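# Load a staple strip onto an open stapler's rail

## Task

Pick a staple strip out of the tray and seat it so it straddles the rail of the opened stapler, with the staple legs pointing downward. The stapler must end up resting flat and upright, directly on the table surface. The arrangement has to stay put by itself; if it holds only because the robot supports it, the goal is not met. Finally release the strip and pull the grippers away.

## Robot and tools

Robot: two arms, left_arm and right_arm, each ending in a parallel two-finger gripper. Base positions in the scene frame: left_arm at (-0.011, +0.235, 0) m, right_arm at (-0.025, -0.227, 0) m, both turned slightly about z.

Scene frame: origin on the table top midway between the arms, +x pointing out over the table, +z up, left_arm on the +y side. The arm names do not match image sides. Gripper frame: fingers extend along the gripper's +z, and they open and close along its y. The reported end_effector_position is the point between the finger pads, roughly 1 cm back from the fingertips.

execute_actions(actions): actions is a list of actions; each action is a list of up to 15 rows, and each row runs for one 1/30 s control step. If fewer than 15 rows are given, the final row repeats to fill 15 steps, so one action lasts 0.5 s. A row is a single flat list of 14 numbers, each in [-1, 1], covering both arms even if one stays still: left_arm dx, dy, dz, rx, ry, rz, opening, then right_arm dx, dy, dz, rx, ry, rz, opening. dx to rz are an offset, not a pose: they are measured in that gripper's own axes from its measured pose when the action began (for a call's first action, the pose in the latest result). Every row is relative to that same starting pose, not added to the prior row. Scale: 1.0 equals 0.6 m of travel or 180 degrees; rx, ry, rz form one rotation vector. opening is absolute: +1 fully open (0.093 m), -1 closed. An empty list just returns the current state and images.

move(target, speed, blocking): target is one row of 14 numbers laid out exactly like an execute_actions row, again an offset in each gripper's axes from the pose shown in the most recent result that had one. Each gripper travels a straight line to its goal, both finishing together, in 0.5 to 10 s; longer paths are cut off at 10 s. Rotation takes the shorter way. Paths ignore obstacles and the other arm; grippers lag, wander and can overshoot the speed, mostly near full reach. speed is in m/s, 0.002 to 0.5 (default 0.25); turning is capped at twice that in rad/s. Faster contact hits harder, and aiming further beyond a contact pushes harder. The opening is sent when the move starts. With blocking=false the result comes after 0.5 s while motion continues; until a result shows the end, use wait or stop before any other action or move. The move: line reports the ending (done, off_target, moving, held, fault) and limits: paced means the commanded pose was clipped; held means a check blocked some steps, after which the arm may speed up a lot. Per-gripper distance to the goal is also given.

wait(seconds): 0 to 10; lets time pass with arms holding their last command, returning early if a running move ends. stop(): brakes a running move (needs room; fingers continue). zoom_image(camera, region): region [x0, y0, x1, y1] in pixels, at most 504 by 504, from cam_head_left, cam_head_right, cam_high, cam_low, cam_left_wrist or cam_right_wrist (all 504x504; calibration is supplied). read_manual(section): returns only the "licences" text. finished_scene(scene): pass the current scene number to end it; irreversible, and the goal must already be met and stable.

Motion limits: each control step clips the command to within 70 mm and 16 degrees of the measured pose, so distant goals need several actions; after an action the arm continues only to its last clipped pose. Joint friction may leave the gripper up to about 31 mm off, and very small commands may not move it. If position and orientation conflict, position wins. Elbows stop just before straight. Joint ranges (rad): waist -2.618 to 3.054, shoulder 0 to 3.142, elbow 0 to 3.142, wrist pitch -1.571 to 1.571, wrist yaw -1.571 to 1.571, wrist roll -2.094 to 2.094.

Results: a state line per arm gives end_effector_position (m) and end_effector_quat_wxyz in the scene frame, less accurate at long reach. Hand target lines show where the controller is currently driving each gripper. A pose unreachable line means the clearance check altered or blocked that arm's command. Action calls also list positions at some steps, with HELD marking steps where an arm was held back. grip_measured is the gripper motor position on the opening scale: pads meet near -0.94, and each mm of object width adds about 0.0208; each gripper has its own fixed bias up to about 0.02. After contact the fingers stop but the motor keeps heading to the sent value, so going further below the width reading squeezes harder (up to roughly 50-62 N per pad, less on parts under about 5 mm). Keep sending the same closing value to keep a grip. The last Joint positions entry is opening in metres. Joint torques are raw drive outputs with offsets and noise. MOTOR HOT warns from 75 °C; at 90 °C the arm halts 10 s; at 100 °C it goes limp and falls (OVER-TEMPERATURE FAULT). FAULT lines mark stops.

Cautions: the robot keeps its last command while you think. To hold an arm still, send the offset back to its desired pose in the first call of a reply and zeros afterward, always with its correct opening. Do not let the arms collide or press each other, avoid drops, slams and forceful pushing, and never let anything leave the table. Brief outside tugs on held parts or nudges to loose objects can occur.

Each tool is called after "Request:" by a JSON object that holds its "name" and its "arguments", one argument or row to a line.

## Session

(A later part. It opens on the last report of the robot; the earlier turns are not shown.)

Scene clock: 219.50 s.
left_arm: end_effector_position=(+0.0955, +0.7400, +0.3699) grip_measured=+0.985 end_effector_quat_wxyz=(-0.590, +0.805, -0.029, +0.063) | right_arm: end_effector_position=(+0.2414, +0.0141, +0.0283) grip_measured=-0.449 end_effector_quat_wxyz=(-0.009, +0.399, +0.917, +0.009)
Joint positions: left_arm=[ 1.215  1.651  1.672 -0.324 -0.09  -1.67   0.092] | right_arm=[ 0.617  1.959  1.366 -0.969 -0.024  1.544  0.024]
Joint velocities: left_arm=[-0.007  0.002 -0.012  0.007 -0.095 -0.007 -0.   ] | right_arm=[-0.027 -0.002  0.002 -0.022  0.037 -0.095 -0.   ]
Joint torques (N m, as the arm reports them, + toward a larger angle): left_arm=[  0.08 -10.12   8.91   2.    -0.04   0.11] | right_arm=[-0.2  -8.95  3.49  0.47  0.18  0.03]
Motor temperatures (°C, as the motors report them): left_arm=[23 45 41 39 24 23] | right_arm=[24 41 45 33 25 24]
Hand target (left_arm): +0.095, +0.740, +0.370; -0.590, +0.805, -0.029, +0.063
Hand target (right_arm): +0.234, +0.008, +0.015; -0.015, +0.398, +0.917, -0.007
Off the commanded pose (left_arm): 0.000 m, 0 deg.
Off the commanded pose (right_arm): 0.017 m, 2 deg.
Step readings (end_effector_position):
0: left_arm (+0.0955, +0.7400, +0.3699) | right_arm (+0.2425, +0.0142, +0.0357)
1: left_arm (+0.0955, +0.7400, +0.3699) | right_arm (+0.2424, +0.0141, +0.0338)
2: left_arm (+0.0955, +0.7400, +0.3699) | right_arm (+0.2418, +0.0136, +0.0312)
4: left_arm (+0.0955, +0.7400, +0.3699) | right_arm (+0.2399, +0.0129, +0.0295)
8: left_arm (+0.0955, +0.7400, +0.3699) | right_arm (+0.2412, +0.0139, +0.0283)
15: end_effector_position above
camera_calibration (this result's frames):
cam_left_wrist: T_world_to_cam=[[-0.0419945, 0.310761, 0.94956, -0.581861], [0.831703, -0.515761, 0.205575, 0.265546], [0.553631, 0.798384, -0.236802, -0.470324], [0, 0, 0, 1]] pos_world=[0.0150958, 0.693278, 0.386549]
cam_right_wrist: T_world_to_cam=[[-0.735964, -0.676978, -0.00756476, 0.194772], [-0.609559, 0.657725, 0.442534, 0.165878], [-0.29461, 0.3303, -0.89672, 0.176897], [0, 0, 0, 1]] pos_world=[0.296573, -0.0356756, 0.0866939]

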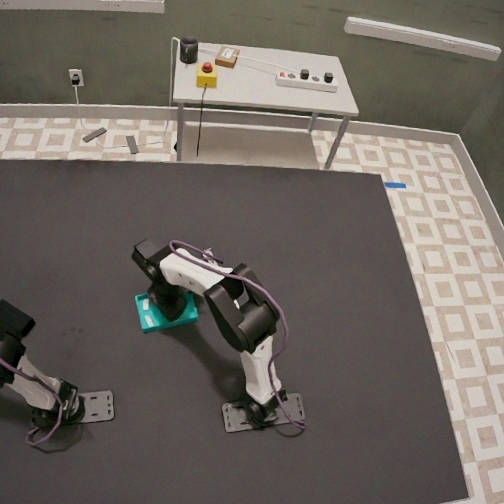

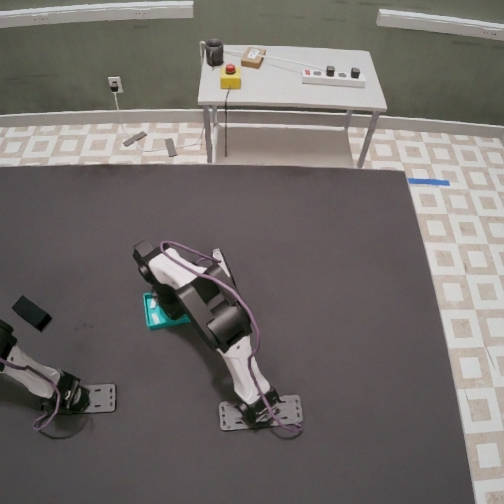

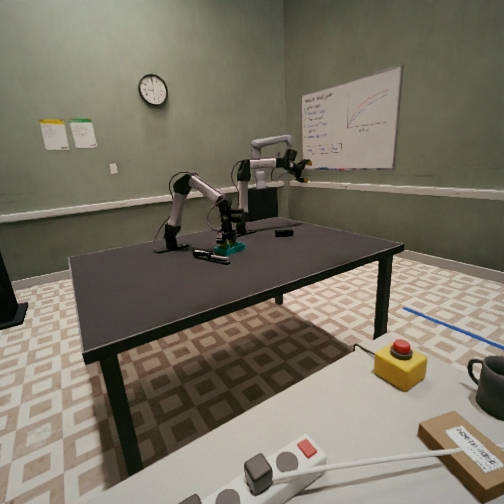

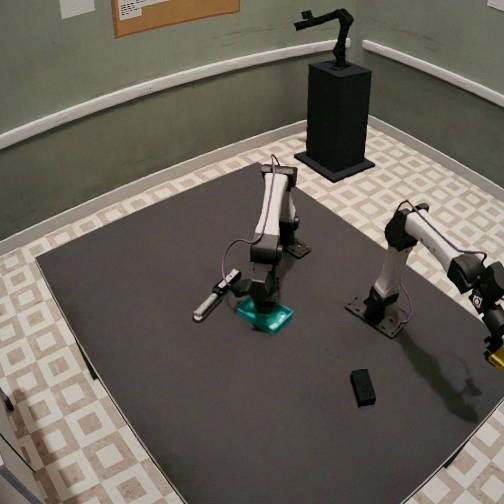

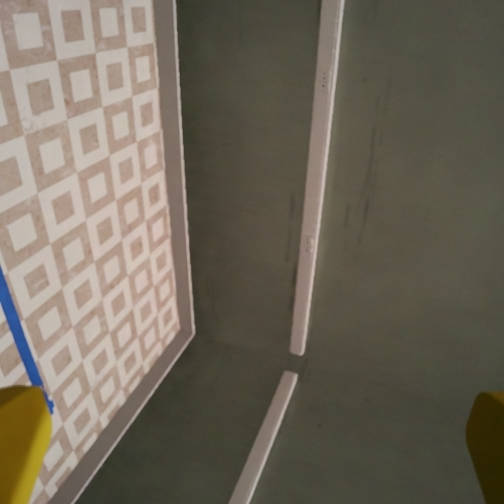

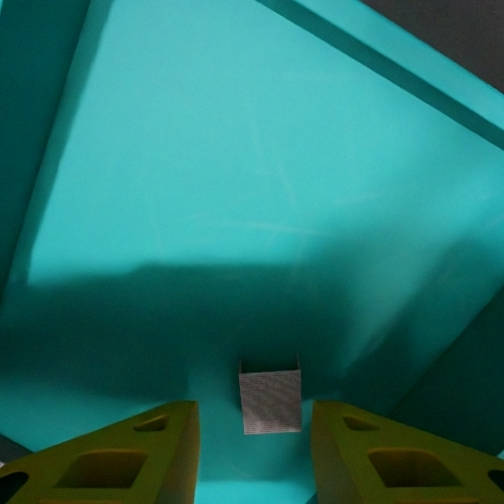

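Request:
{"name": "execute_actions", "arguments": {
  "actions": [
    [[0,0,0,0,0,0,1,0,0,0.005,0,0,0,-0.65]],
    [[0,0,0,0,0,0,1,0,0,0,0,0,0,-0.84]],
    [[0,0,0,0,0,0,1,0,0,-0.06,0,0,0,-0.84]],
    [[0,0,0,0,0,0,1,0,0,-0.06,0,0,0,-0.84]]
  ]
}}

Scene clock: 228.53 s.
left_arm: end_effector_position=(+0.0955, +0.7400, +0.3699) grip_measured=+0.985 end_effector_quat_wxyz=(-0.590, +0.805, -0.029, +0.063) | right_arm: end_effector_position=(+0.2423, +0.0149, +0.0945) grip_measured=-0.838 end_effector_quat_wxyz=(-0.006, +0.398, +0.917, +0.016)
Joint positions: left_arm=[ 1.215  1.651  1.672 -0.324 -0.09  -1.67   0.092] | right_arm=[ 0.617  1.892  1.544 -1.199 -0.024  1.544  0.005]
Joint velocities: left_arm=[-0.012 -0.017 -0.007  0.022 -0.022 -0.007 -0.   ] | right_arm=[ 0.007  0.002 -0.017 -0.037 -0.022  0.037 -0.   ]
Joint torques (N m, as the arm reports them, + toward a larger angle): left_arm=[  0.16 -10.12   8.96   2.03  -0.04   0.1 ] | right_arm=[-0.55 -9.62  8.49  0.27  0.12  0.02]
Motor temperatures (°C, as the motors report them): left_arm=[23 45 41 40 24 23] | right_arm=[24 41 44 32 25 24]
Hand target (left_arm): +0.095, +0.740, +0.370; -0.590, +0.805, -0.029, +0.063
Hand target (right_arm): +0.242, +0.013, +0.097; -0.007, +0.398, +0.917, +0.013
Off the commanded pose (left_arm): 0.000 m, 0 deg.
Off the commanded pose (right_arm): 0.003 m, 0 deg.
Step readings (end_effector_position; steps 1 to 15: 1st action; 16 to 30: 2nd action; 31 to 45: 3rd action; 46 to 60: 4th action):
0: left_arm (+0.0955, +0.7400, +0.3699) | right_arm (+0.2414, +0.0141, +0.0283)
1: left_arm (+0.0955, +0.7400, +0.3699) | right_arm (+0.2415, +0.0142, +0.0283)
2: left_arm (+0.0955, +0.7400, +0.3699) | right_arm (+0.2416, +0.0142, +0.0283)
4: left_arm (+0.0955, +0.7400, +0.3699) | right_arm (+0.2417, +0.0144, +0.0283)
8: left_arm (+0.0955, +0.7400, +0.3699) | right_arm (+0.2419, +0.0146, +0.0283)
15: left_arm (+0.0955, +0.7400, +0.3699) | right_arm (+0.2419, +0.0146, +0.0283)
16: left_arm (+0.0955, +0.7400, +0.3699) | right_arm (+0.2419, +0.0146, +0.0283)
17: left_arm (+0.0955, +0.7400, +0.3699) | right_arm (+0.2419, +0.0146, +0.0283)
19: left_arm (+0.0955, +0.7400, +0.3699) | right_arm (+0.2419, +0.0146, +0.0283)
23: left_arm (+0.0955, +0.7400, +0.3699) | right_arm (+0.2419, +0.0146, +0.0283)
30: left_arm (+0.0955, +0.7400, +0.3699) | right_arm (+0.2419, +0.0146, +0.0283)
31: left_arm (+0.0955, +0.7400, +0.3699) | right_arm (+0.2414, +0.0141, +0.0309)
32: left_arm (+0.0955, +0.7400, +0.3699) | right_arm (+0.2407, +0.0135, +0.0350)
34: left_arm (+0.0955, +0.7400, +0.3699) | right_arm (+0.2427, +0.0153, +0.0463)
38: left_arm (+0.0955, +0.7400, +0.3699) | right_arm (+0.2459, +0.0181, +0.0610)
45: left_arm (+0.0955, +0.7400, +0.3699) | right_arm (+0.2421, +0.0147, +0.0614)
46: left_arm (+0.0955, +0.7400, +0.3699) | right_arm (+0.2414, +0.0141, +0.0645)
47: left_arm (+0.0955, +0.7400, +0.3699) | right_arm (+0.2410, +0.0138, +0.0688)
49: left_arm (+0.0955, +0.7400, +0.3699) | right_arm (+0.2440, +0.0164, +0.0814)
53: left_arm (+0.0955, +0.7400, +0.3699) | right_arm (+0.2466, +0.0187, +0.0945)
60: end_effector_position above
camera_calibration (this result's frames):
cam_left_wrist: T_world_to_cam=[[-0.0419945, 0.310761, 0.94956, -0.581861], [0.831703, -0.515761, 0.205575, 0.265546], [0.553631, 0.798384, -0.236802, -0.470324], [0, 0, 0, 1]] pos_world=[0.0150958, 0.693278, 0.386549]
cam_right_wrist: T_world_to_cam=[[-0.735797, -0.67683, -0.0224377, 0.197802], [-0.614488, 0.653365, 0.442175, 0.137914], [-0.284617, 0.339138, -0.896648, 0.233674], [0, 0, 0, 1]] pos_world=[0.296797, -0.0354781, 0.15298]

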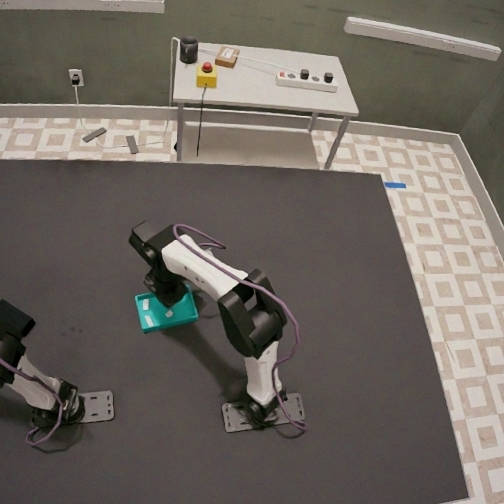

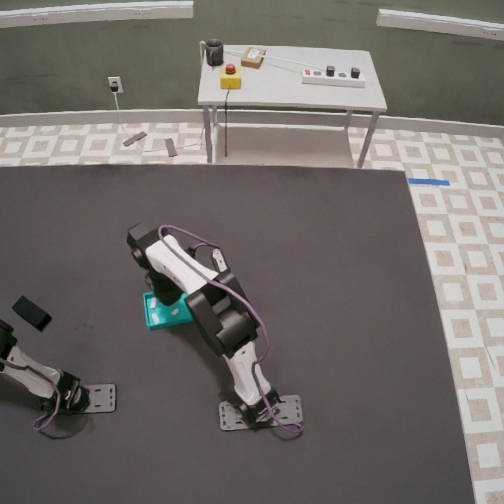

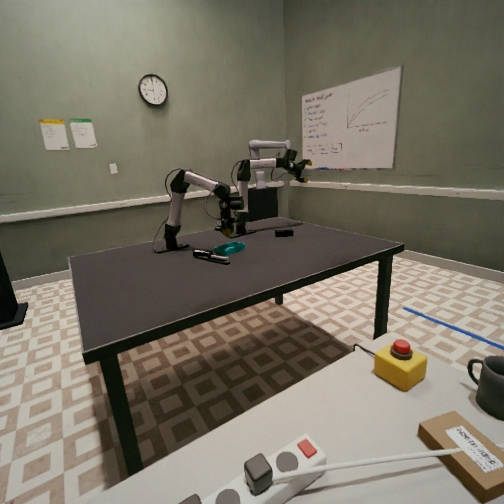

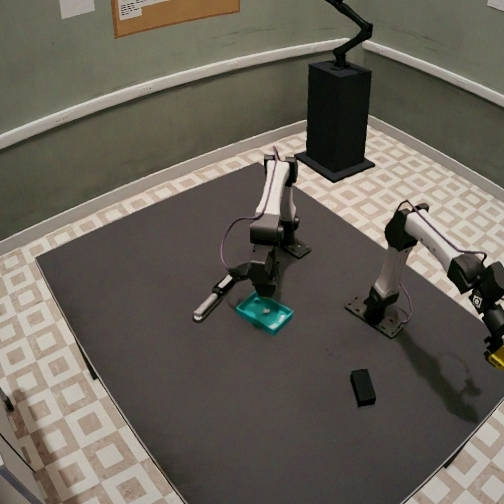

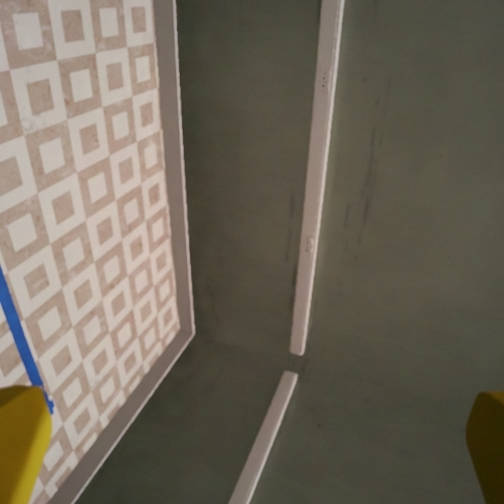

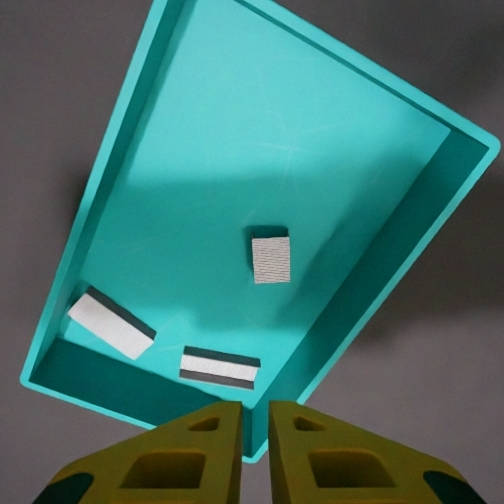

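Request:
{"name": "move", "arguments": {
  "target": [0,0,0,0,0,0,1,0,-0.008,0.125,0.008,0,0,-1],
  "speed": 0.08
}}

Scene clock: 238.33 s.
left_arm: end_effector_position=(+0.0955, +0.7400, +0.3699) grip_measured=+0.985 end_effector_quat_wxyz=(-0.590, +0.805, -0.029, +0.063) | right_arm: end_effector_position=(+0.2441, +0.0165, +0.0295) grip_measured=-1.000 end_effector_quat_wxyz=(-0.006, +0.398, +0.917, +0.015)
Joint positions: left_arm=[ 1.215  1.651  1.672 -0.324 -0.09  -1.67   0.092] | right_arm=[ 0.617  1.958  1.369 -0.96  -0.024  1.544  0.   ]
Joint velocities: left_arm=[ 0.002 -0.002 -0.017 -0.022  0.037 -0.022  0.   ] | right_arm=[-0.007  0.002 -0.007 -0.022  0.081 -0.007  0.   ]
Joint torques (N m, as the arm reports them, + toward a larger angle): left_arm=[  0.13 -10.07   8.92   2.03  -0.06   0.1 ] | right_arm=[ 0.14 -8.82  5.36  0.4   0.12  0.08]
Motor temperatures (°C, as the motors report them): left_arm=[23 45 41 40 24 23] | right_arm=[24 42 45 32 25 24]
Hand target (left_arm): +0.095, +0.740, +0.370; -0.590, +0.805, -0.029, +0.063
Hand target (right_arm): +0.239, +0.015, +0.020; -0.011, +0.398, +0.917, +0.004
Off the commanded pose (left_arm): 0.000 m, 0 deg.
Off the commanded pose (right_arm): 0.012 m, 1 deg.
move: off_target (right_arm)
camera_calibration (this result's frames):
cam_left_wrist: T_world_to_cam=[[-0.0419945, 0.310761, 0.94956, -0.581861], [0.831703, -0.515761, 0.205575, 0.265546], [0.553631, 0.798384, -0.236802, -0.470324], [0, 0, 0, 1]] pos_world=[0.0150958, 0.693278, 0.386549]
cam_right_wrist: T_world_to_cam=[[-0.735816, -0.676847, -0.0212937, 0.198685], [-0.614109, 0.6537, 0.442206, 0.166602], [-0.285386, 0.338459, -0.896661, 0.175604], [0, 0, 0, 1]] pos_world=[0.298622, -0.0338634, 0.0880151]

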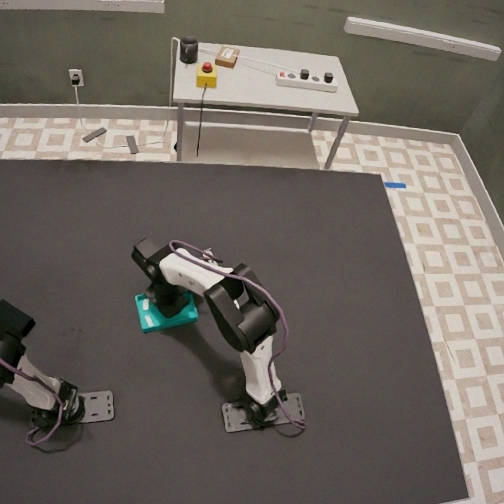

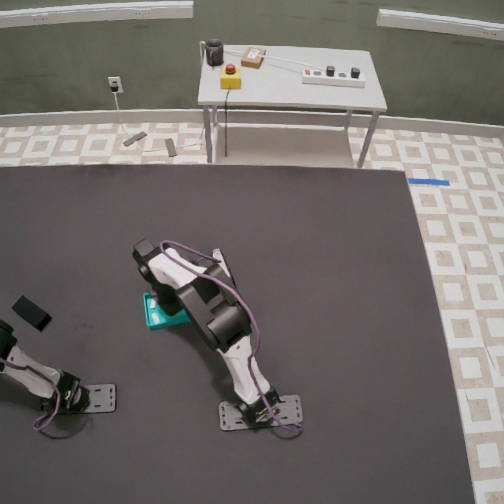

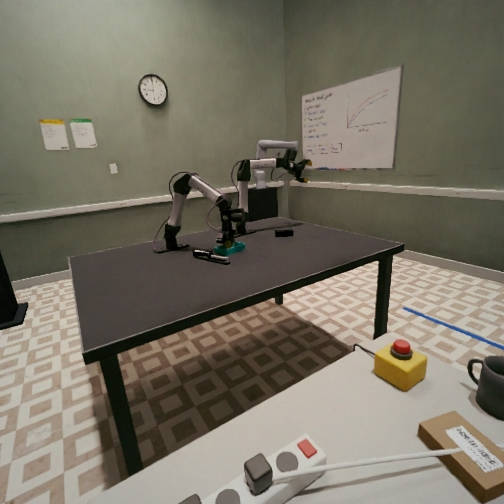

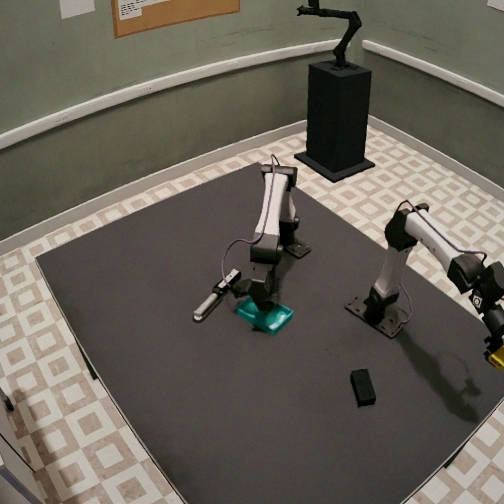

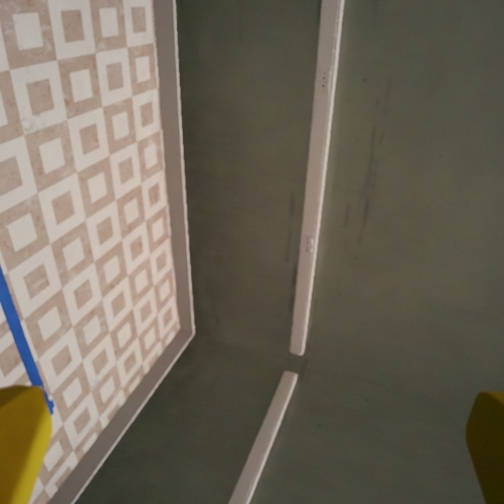

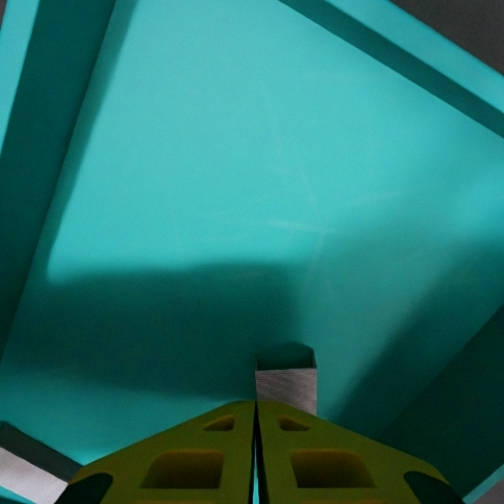

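Request:
{"name": "execute_actions", "arguments": {
  "actions": [
    [[0,0,0,0,0,0,1,0,-0.008,0.045,0,0,0,-1]]
  ]
}}

Scene clock: 243.30 s.
left_arm: end_effector_position=(+0.0955, +0.7400, +0.3699) grip_measured=+0.985 end_effector_quat_wxyz=(-0.590, +0.805, -0.029, +0.063) | right_arm: end_effector_position=(+0.2490, +0.0208, +0.0209) grip_measured=-1.000 end_effector_quat_wxyz=(+0.003, +0.398, +0.917, +0.036)
Joint positions: left_arm=[ 1.215  1.651  1.672 -0.324 -0.09  -1.67   0.092] | right_arm=[ 0.617  1.955  1.326 -0.874 -0.024  1.545  0.   ]
Joint velocities: left_arm=[ 0.002 -0.022 -0.007  0.007  0.037  0.007  0.001] | right_arm=[ 0.012 -0.002  0.002 -0.022  0.037  0.007  0.   ]
Joint torques (N m, as the arm reports them, + toward a larger angle): left_arm=[  0.06 -10.17   9.01   2.    -0.03   0.08] | right_arm=[-0.1  -7.96  3.87  0.62  0.16  0.07]
Motor temperatures (°C, as the motors report them): left_arm=[23 45 41 40 24 23] | right_arm=[24 42 44 32 25 24]
Hand target (left_arm): +0.095, +0.740, +0.370; -0.590, +0.805, -0.029, +0.063
Hand target (right_arm): +0.240, +0.014, +0.003; -0.006, +0.399, +0.917, +0.015
Off the commanded pose (left_arm): 0.000 m, 0 deg.
Off the commanded pose (right_arm): 0.021 m, 3 deg.
Step readings (end_effector_position):
0: left_arm (+0.0955, +0.7400, +0.3699) | right_arm (+0.2443, +0.0167, +0.0295)
1: left_arm (+0.0955, +0.7400, +0.3699) | right_arm (+0.2446, +0.0170, +0.0273)
2: left_arm (+0.0955, +0.7400, +0.3699) | right_arm (+0.2452, +0.0174, +0.0247)
4: left_arm (+0.0955, +0.7400, +0.3699) | right_arm (+0.2492, +0.0210, +0.0249)
8: left_arm (+0.0955, +0.7400, +0.3699) | right_arm (+0.2489, +0.0207, +0.0209)
15: end_effector_position above
camera_calibration (this result's frames):
cam_left_wrist: T_world_to_cam=[[-0.0419945, 0.310761, 0.94956, -0.581861], [0.831703, -0.515761, 0.205575, 0.265546], [0.553631, 0.798384, -0.236802, -0.470324], [0, 0, 0, 1]] pos_world=[0.0150958, 0.693278, 0.386549]
cam_right_wrist: T_world_to_cam=[[-0.734579, -0.675244, -0.0666241, 0.205707], [-0.628866, 0.640658, 0.440551, 0.174575], [-0.254797, 0.365518, -0.895252, 0.159591], [0, 0, 0, 1]] pos_world=[0.301556, -0.0312734, 0.0796694]

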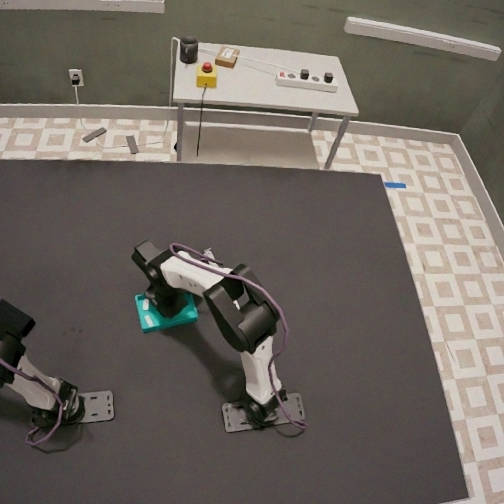

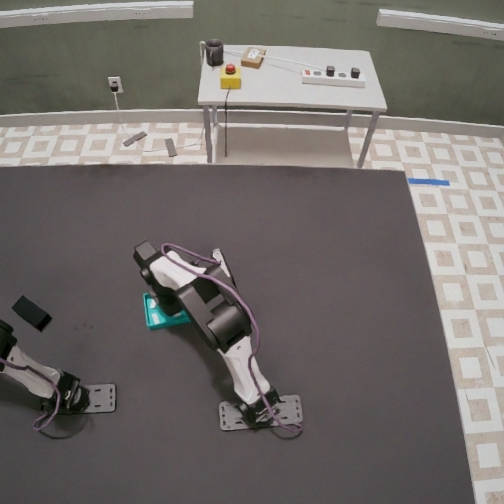

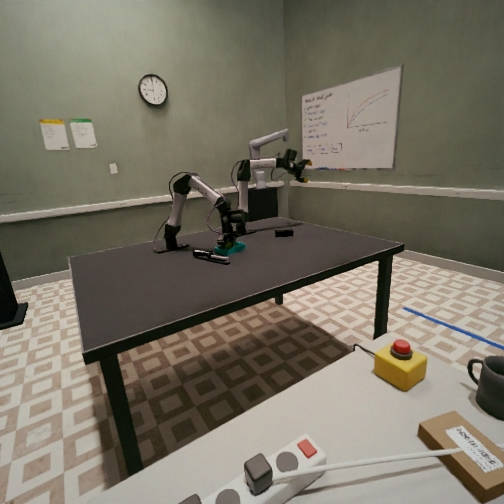

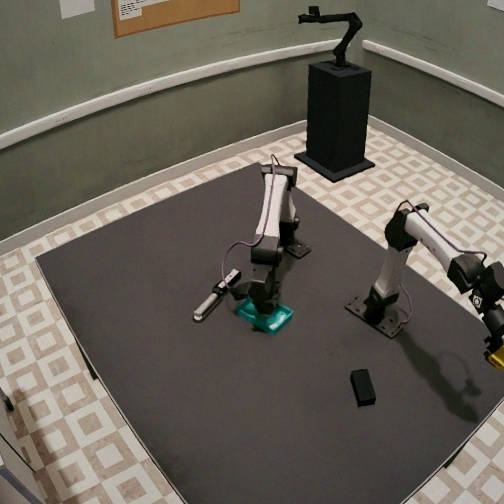

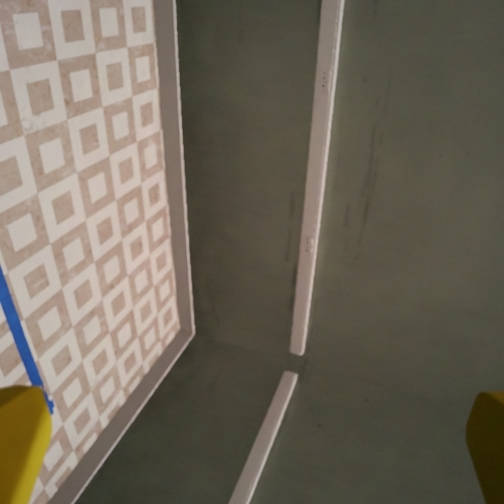

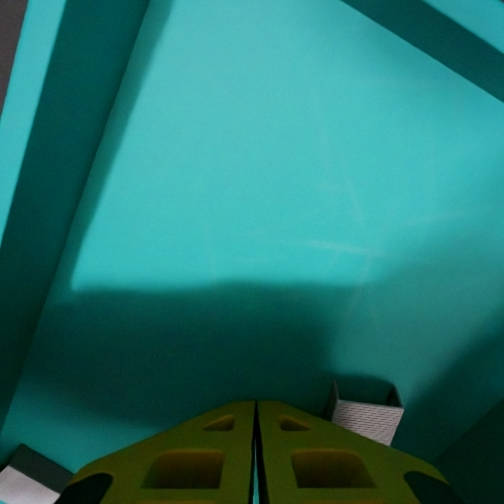

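Request:
{"name": "move", "arguments": {
  "target": [0,0,0,0,0,0,1,0,-0.03,-0.04,0.035,0,0,-1],
  "speed": 0.08
}}

Scene clock: 266.70 s.
left_arm: end_effector_position=(+0.0955, +0.7400, +0.3699) grip_measured=+0.985 end_effector_quat_wxyz=(-0.590, +0.805, -0.029, +0.063) | right_arm: end_effector_position=(+0.2320, +0.0058, +0.0376) grip_measured=-1.000 end_effector_quat_wxyz=(-0.022, +0.399, +0.917, -0.018)
Joint positions: left_arm=[ 1.215  1.651  1.672 -0.324 -0.09  -1.67   0.092] | right_arm=[ 0.617  1.955  1.398 -1.066 -0.024  1.545  0.   ]
Joint velocities: left_arm=[-0.007  0.012 -0.012 -0.022 -0.037  0.037 -0.001] | right_arm=[ 0.012  0.012 -0.032 -0.007  0.022  0.095  0.   ]
Joint torques (N m, as the arm reports them, + toward a larger angle): left_arm=[  0.14 -10.08   8.93   2.01  -0.05   0.08] | right_arm=[ -0.6  -10.36   8.6    0.12   0.18   0.  ]
Motor temperatures (°C, as the motors report them): left_arm=[23 45 41 41 24 23] | right_arm=[24 41 42 32 25 24]
Hand target (left_arm): +0.095, +0.740, +0.370; -0.590, +0.805, -0.029, +0.063
Hand target (right_arm): +0.235, +0.007, +0.044; -0.019, +0.397, +0.917, -0.014
Off the commanded pose (left_arm): 0.000 m, 0 deg.
Off the commanded pose (right_arm): 0.007 m, 1 deg.
move: done
camera_calibration (this result's frames):
cam_left_wrist: T_world_to_cam=[[-0.0419945, 0.310761, 0.94956, -0.581861], [0.831703, -0.515761, 0.205575, 0.265546], [0.553631, 0.798384, -0.236802, -0.470324], [0, 0, 0, 1]] pos_world=[0.0150958, 0.693278, 0.386549]
cam_right_wrist: T_world_to_cam=[[-0.735188, -0.675783, 0.0530629, 0.179755], [-0.589181, 0.675756, 0.442967, 0.15664], [-0.335207, 0.2944, -0.894966, 0.194798], [0, 0, 0, 1]] pos_world=[0.28974, -0.0417234, 0.0954131]

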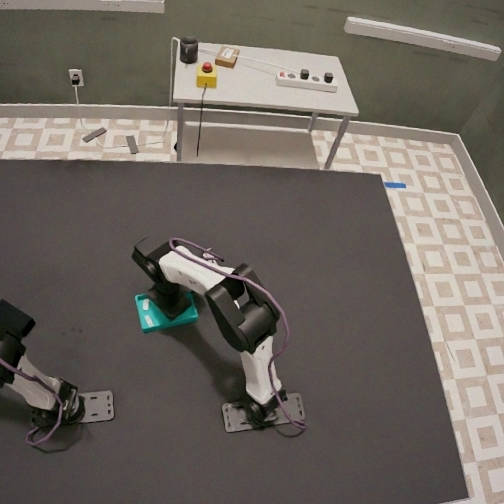

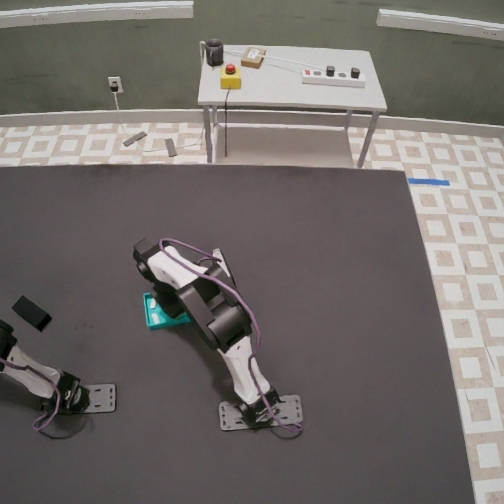

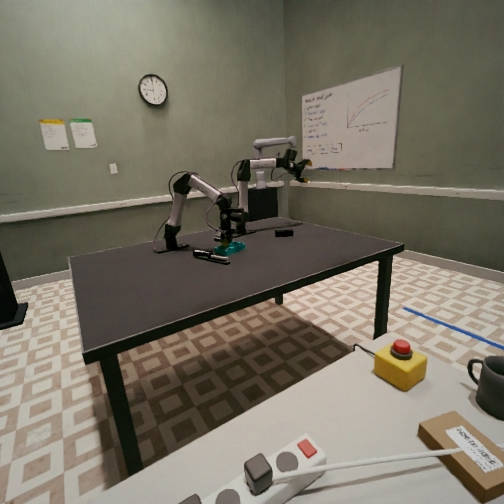

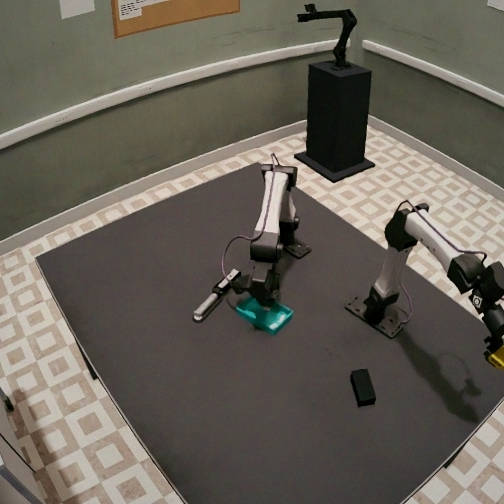

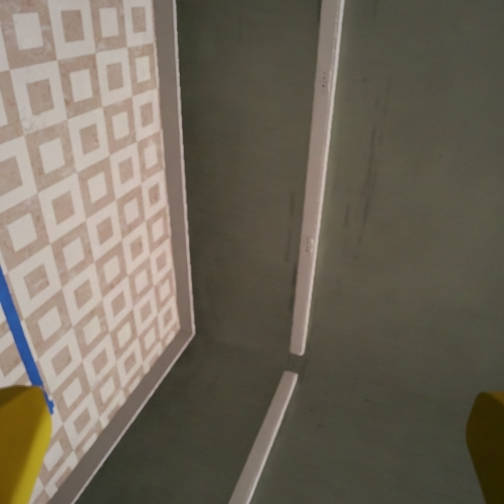

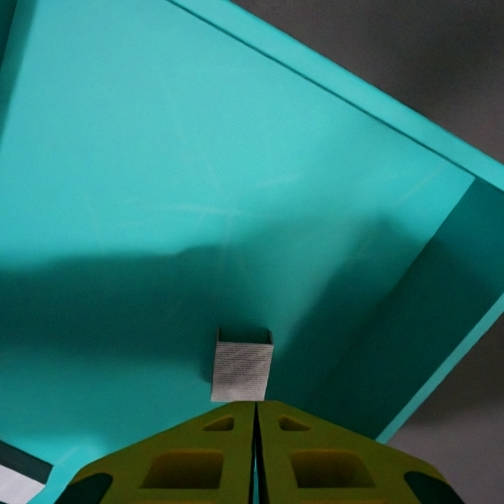

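Request:
{"name": "execute_actions", "arguments": {
  "actions": [
    [[0,0,0,0,0,0,1,0,0.004,0.04,0,0,0,-1]]
  ]
}}

Scene clock: 273.33 s.
left_arm: end_effector_position=(+0.0955, +0.7400, +0.3699) grip_measured=+0.985 end_effector_quat_wxyz=(-0.590, +0.805, -0.029, +0.063) | right_arm: end_effector_position=(+0.2340, +0.0075, +0.0262) grip_measured=-1.000 end_effector_quat_wxyz=(-0.020, +0.399, +0.917, -0.013)
Joint positions: left_arm=[ 1.215  1.651  1.672 -0.324 -0.09  -1.67   0.092] | right_arm=[ 0.617  1.969  1.371 -1.013 -0.024  1.545  0.   ]
Joint velocities: left_arm=[-0.007  0.007 -0.007  0.007  0.022  0.022  0.   ] | right_arm=[-0.002 -0.007 -0.017 -0.081 -0.051 -0.051  0.   ]
Joint torques (N m, as the arm reports them, + toward a larger angle): left_arm=[  0.16 -10.16   8.94   2.01  -0.03   0.1 ] | right_arm=[-0.13 -8.28  4.67  0.54  0.11  0.07]
Motor temperatures (°C, as the motors report them): left_arm=[23 45 41 41 24 23] | right_arm=[24 42 43 31 25 24]
Hand target (left_arm): +0.095, +0.740, +0.370; -0.590, +0.805, -0.029, +0.063
Hand target (right_arm): +0.232, +0.007, +0.014; -0.022, +0.399, +0.917, -0.019
Off the commanded pose (left_arm): 0.000 m, 0 deg.
Off the commanded pose (right_arm): 0.013 m, 1 deg.
Step readings (end_effector_position):
0: left_arm (+0.0955, +0.7400, +0.3699) | right_arm (+0.2318, +0.0056, +0.0376)
1: left_arm (+0.0955, +0.7400, +0.3699) | right_arm (+0.2323, +0.0061, +0.0364)
2: left_arm (+0.0955, +0.7400, +0.3699) | right_arm (+0.2332, +0.0069, +0.0345)
4: left_arm (+0.0955, +0.7400, +0.3699) | right_arm (+0.2333, +0.0069, +0.0292)
8: left_arm (+0.0955, +0.7400, +0.3699) | right_arm (+0.2337, +0.0073, +0.0262)
15: end_effector_position above
camera_calibration (this result's frames):
cam_left_wrist: T_world_to_cam=[[-0.0419945, 0.310761, 0.94956, -0.581861], [0.831703, -0.515761, 0.205575, 0.265546], [0.553631, 0.798384, -0.236802, -0.470324], [0, 0, 0, 1]] pos_world=[0.0150958, 0.693278, 0.386549]
cam_right_wrist: T_world_to_cam=[[-0.735582, -0.676131, 0.0420147, 0.18339], [-0.592852, 0.672509, 0.44301, 0.162573], [-0.327788, 0.300962, -0.895532, 0.182937], [0, 0, 0, 1]] pos_world=[0.291245, -0.0403928, 0.0840991]

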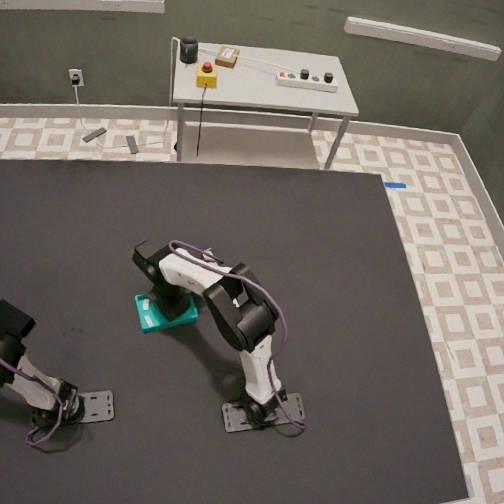

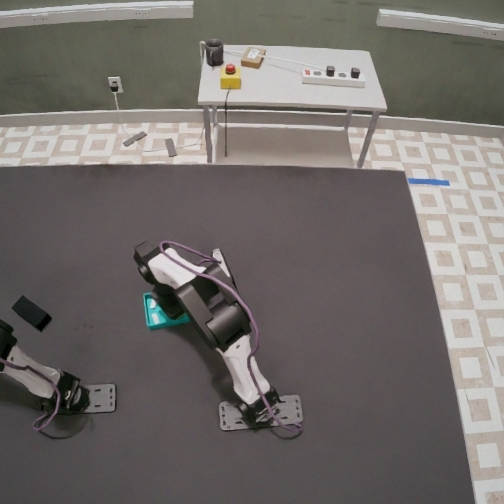

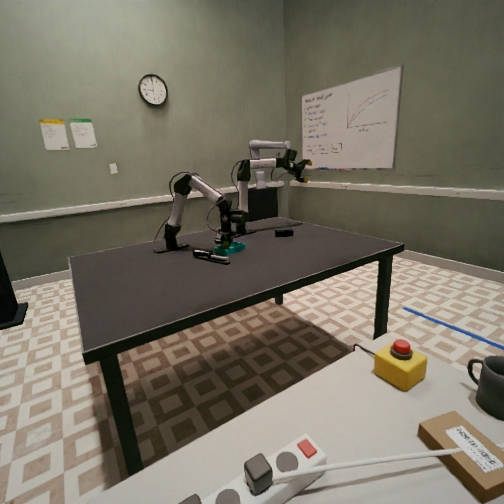

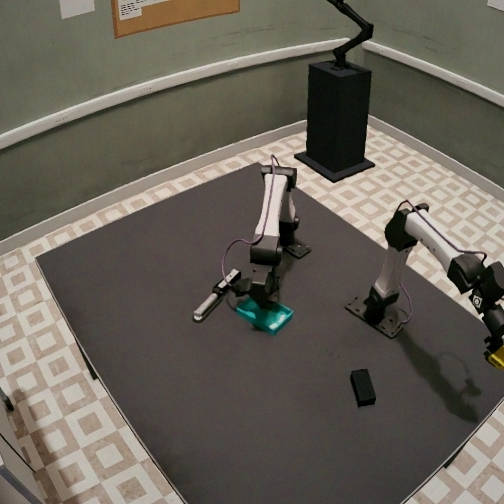

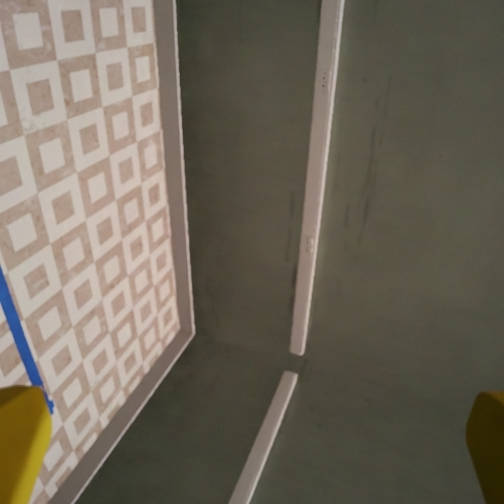

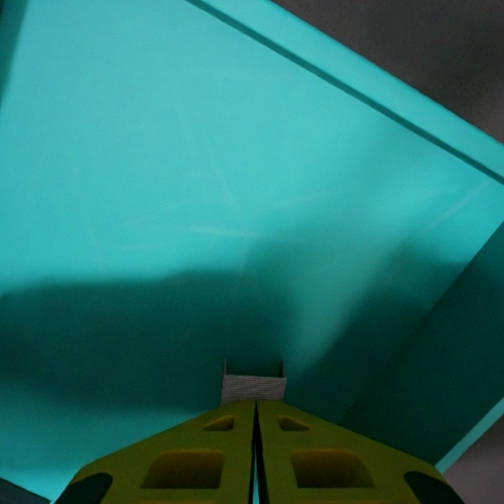

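Request:
{"name": "execute_actions", "arguments": {
  "actions": [
    [[0,0,0,0,0,0,1,0,0.05,0.01,0,0,0,-1]]
  ]
}}

Request:
{"name": "execute_actions", "arguments": {
  "actions": [
    [[0,0,0,0,0,0,1,0,0,-0.06,0,0,0,-1]],
    [[0,0,0,0,0,0,1,0,0,0,0,0,0,-0.5]]
  ]
}}

Scene clock: 297.43 s.
left_arm: end_effector_position=(+0.0955, +0.7400, +0.3699) grip_measured=+0.985 end_effector_quat_wxyz=(-0.590, +0.805, -0.029, +0.063) | right_arm: end_effector_position=(+0.2557, +0.0267, +0.0223) grip_measured=-1.000 end_effector_quat_wxyz=(-0.016, +0.399, +0.917, -0.006)
Joint positions: left_arm=[ 1.215  1.651  1.672 -0.324 -0.09  -1.67   0.092] | right_arm=[ 0.617  2.065  1.496 -1.027 -0.024  1.545  0.   ]
Joint velocities: left_arm=[-0.007 -0.027  0.002  0.007 -0.007  0.037  0.001] | right_arm=[-0.012  0.007 -0.007 -0.007  0.022 -0.051  0.   ]
Joint torques (N m, as the arm reports them, + toward a larger angle): left_arm=[  0.19 -10.17   8.94   2.01  -0.05   0.11] | right_arm=[-0.08 -9.37  8.38  0.2   0.14  0.05]
Motor temperatures (°C, as the motors report them): left_arm=[23 46 42 42 24 23] | right_arm=[24 42 42 31 25 24]
Hand target (left_arm): +0.095, +0.740, +0.370; -0.590, +0.805, -0.029, +0.063
Hand target (right_arm): +0.256, +0.028, +0.019; -0.019, +0.399, +0.917, -0.013
Off the commanded pose (left_arm): 0.000 m, 0 deg.
Off the commanded pose (right_arm): 0.003 m, 1 deg.
Step readings (end_effector_position):
0: left_arm (+0.0955, +0.7400, +0.3699) | right_arm (+0.2340, +0.0075, +0.0262)
1: left_arm (+0.0955, +0.7400, +0.3699) | right_arm (+0.2350, +0.0085, +0.0272)
2: left_arm (+0.0955, +0.7400, +0.3699) | right_arm (+0.2399, +0.0128, +0.0273)
4: left_arm (+0.0955, +0.7400, +0.3699) | right_arm (+0.2513, +0.0229, +0.0247)
8: left_arm (+0.0955, +0.7400, +0.3699) | right_arm (+0.2557, +0.0268, +0.0222)
15: end_effector_position above
camera_calibration (this result's frames):
cam_left_wrist: T_world_to_cam=[[-0.0419945, 0.310761, 0.94956, -0.581861], [0.831703, -0.515761, 0.205575, 0.265546], [0.553631, 0.798384, -0.236802, -0.470324], [0, 0, 0, 1]] pos_world=[0.0150958, 0.693278, 0.386549]
cam_right_wrist: T_world_to_cam=[[-0.735983, -0.676486, 0.0263864, 0.213005], [-0.598042, 0.667919, 0.442978, 0.165717], [-0.317292, 0.310244, -0.896144, 0.177849], [0, 0, 0, 1]] pos_world=[0.312304, -0.0217674, 0.080349]

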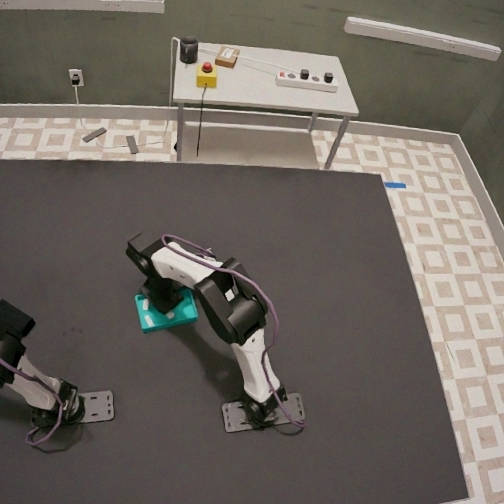

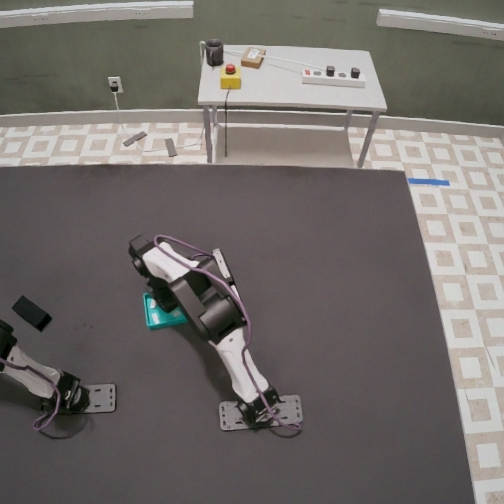

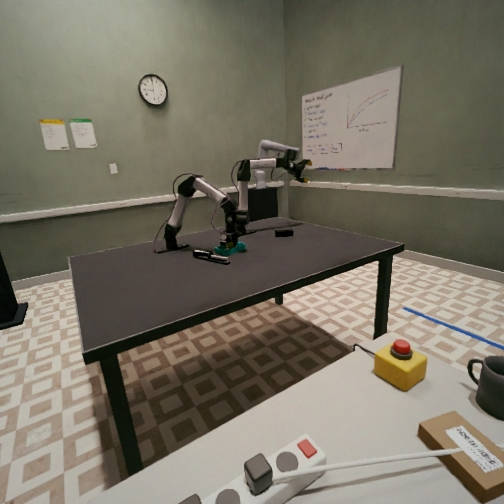

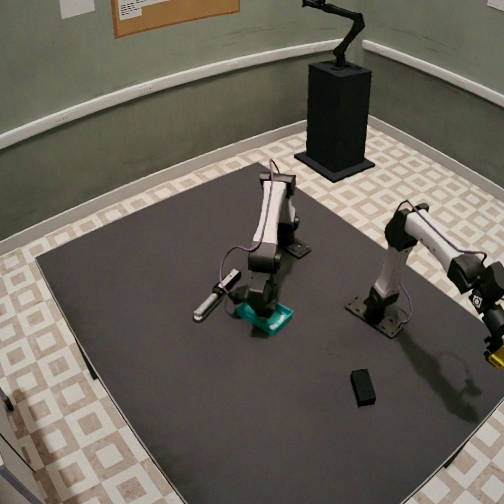

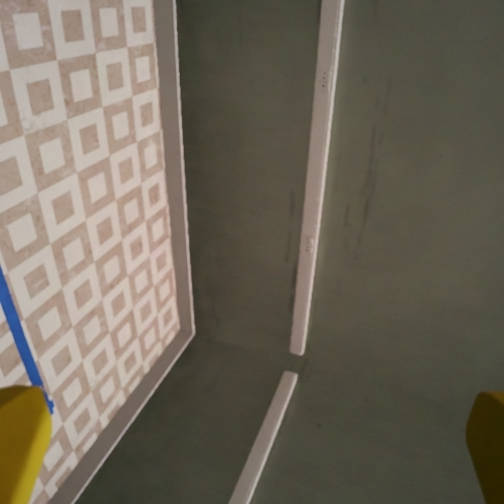

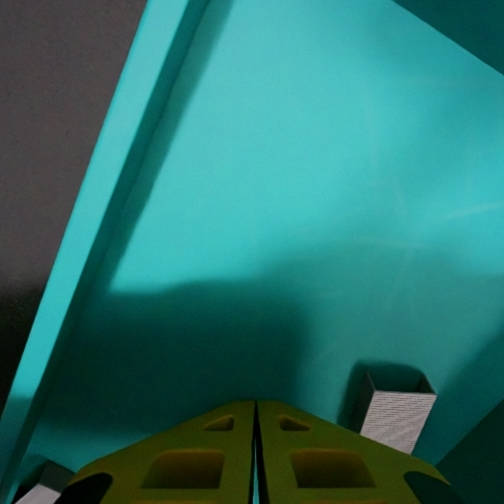

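Scene clock: 298.43 s.
left_arm: end_effector_position=(+0.0955, +0.7400, +0.3699) grip_measured=+0.985 end_effector_quat_wxyz=(-0.590, +0.805, -0.029, +0.063) | right_arm: end_effector_position=(+0.2568, +0.0277, +0.0554) grip_measured=-0.502 end_effector_quat_wxyz=(-0.015, +0.399, +0.917, -0.004)
Joint positions: left_arm=[ 1.215  1.651  1.672 -0.324 -0.09  -1.67   0.092] | right_arm=[ 0.617  2.03   1.581 -1.14  -0.024  1.545  0.021]
Joint velocities: left_arm=[-0.017 -0.007  0.007 -0.037  0.022 -0.007 -0.   ] | right_arm=[-0.017 -0.002 -0.007  0.051 -0.022  0.051 -0.   ]
Joint torques (N m, as the arm reports them, + toward a larger angle): left_arm=[  0.14 -10.14   8.94   2.    -0.04   0.1 ] | right_arm=[ -0.38 -10.82   7.32   0.29   0.19   0.05]
Motor temperatures (°C, as the motors report them): left_arm=[23 46 42 42 24 23] | right_arm=[24 42 42 31 25 24]
Hand target (left_arm): +0.095, +0.740, +0.370; -0.590, +0.805, -0.029, +0.063
Hand target (right_arm): +0.257, +0.028, +0.055; -0.015, +0.399, +0.917, -0.003
Off the commanded pose (left_arm): 0.000 m, 0 deg.
Off the commanded pose (right_arm): 0.000 m, 0 deg.
Step readings (end_effector_position; steps 1 to 15: 1st action; 16 to 30: 2nd action):
0: left_arm (+0.0955, +0.7400, +0.3699) | right_arm (+0.2557, +0.0267, +0.0223)
1: left_arm (+0.0955, +0.7400, +0.3699) | right_arm (+0.2553, +0.0264, +0.0250)
2: left_arm (+0.0955, +0.7400, +0.3699) | right_arm (+0.2548, +0.0259, +0.0289)
4: left_arm (+0.0955, +0.7400, +0.3699) | right_arm (+0.2573, +0.0282, +0.0405)
8: left_arm (+0.0955, +0.7400, +0.3699) | right_arm (+0.2606, +0.0311, +0.0548)
15: left_arm (+0.0955, +0.7400, +0.3699) | right_arm (+0.2568, +0.0277, +0.0554)
16: left_arm (+0.0955, +0.7400, +0.3699) | right_arm (+0.2568, +0.0277, +0.0554)
17: left_arm (+0.0955, +0.7400, +0.3699) | right_arm (+0.2568, +0.0277, +0.0554)
19: left_arm (+0.0955, +0.7400, +0.3699) | right_arm (+0.2568, +0.0277, +0.0554)
23: left_arm (+0.0955, +0.7400, +0.3699) | right_arm (+0.2568, +0.0277, +0.0554)
30: end_effector_position above
camera_calibration (this result's frames):
cam_left_wrist: T_world_to_cam=[[-0.0419945, 0.310761, 0.94956, -0.581861], [0.831703, -0.515761, 0.205575, 0.265546], [0.553631, 0.798384, -0.236802, -0.470324], [0, 0, 0, 1]] pos_world=[0.0150958, 0.693278, 0.386549]
cam_right_wrist: T_world_to_cam=[[-0.73609, -0.67658, 0.0202855, 0.213922], [-0.600068, 0.666128, 0.442937, 0.151615], [-0.313195, 0.313868, -0.896323, 0.206453], [0, 0, 0, 1]] pos_world=[0.313105, -0.0210587, 0.113554]

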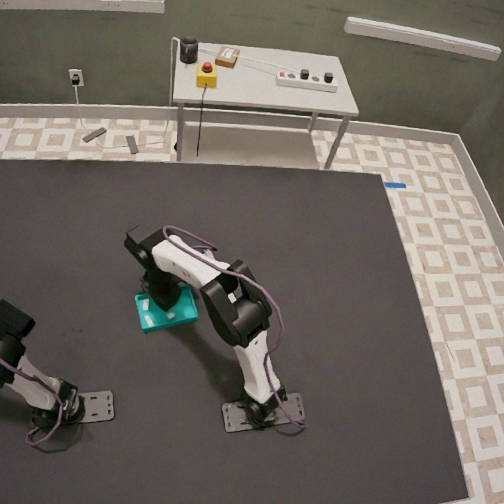

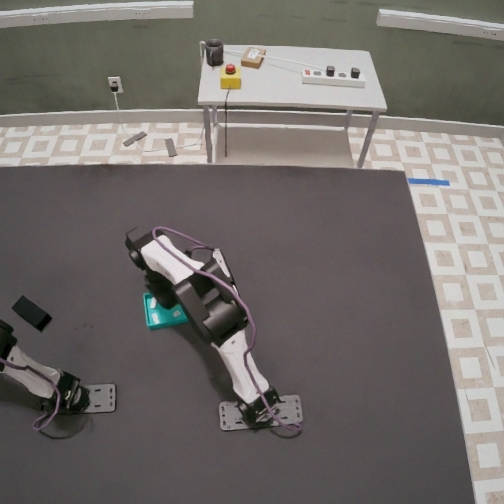

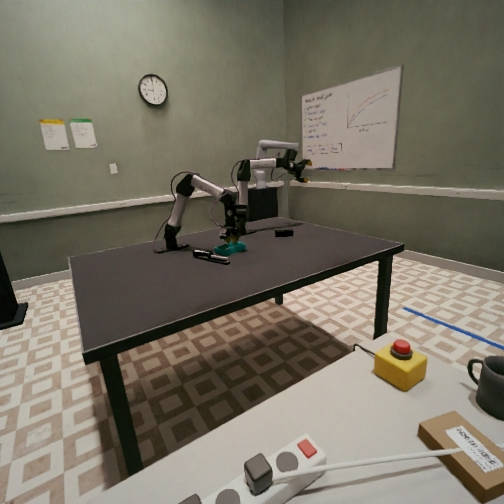

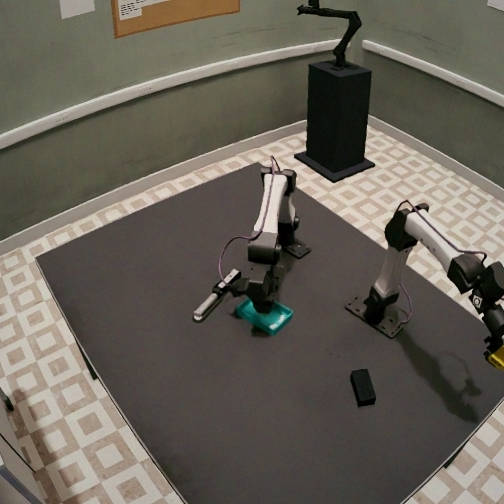

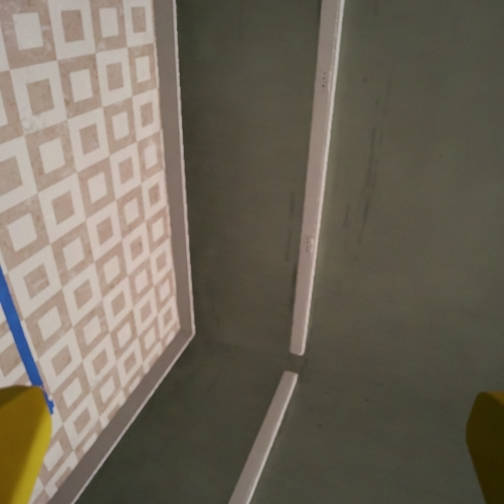

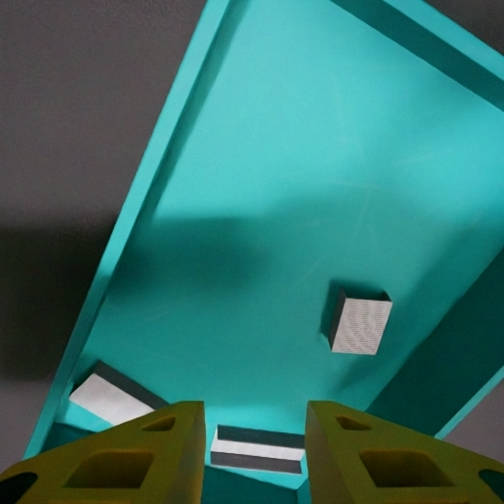

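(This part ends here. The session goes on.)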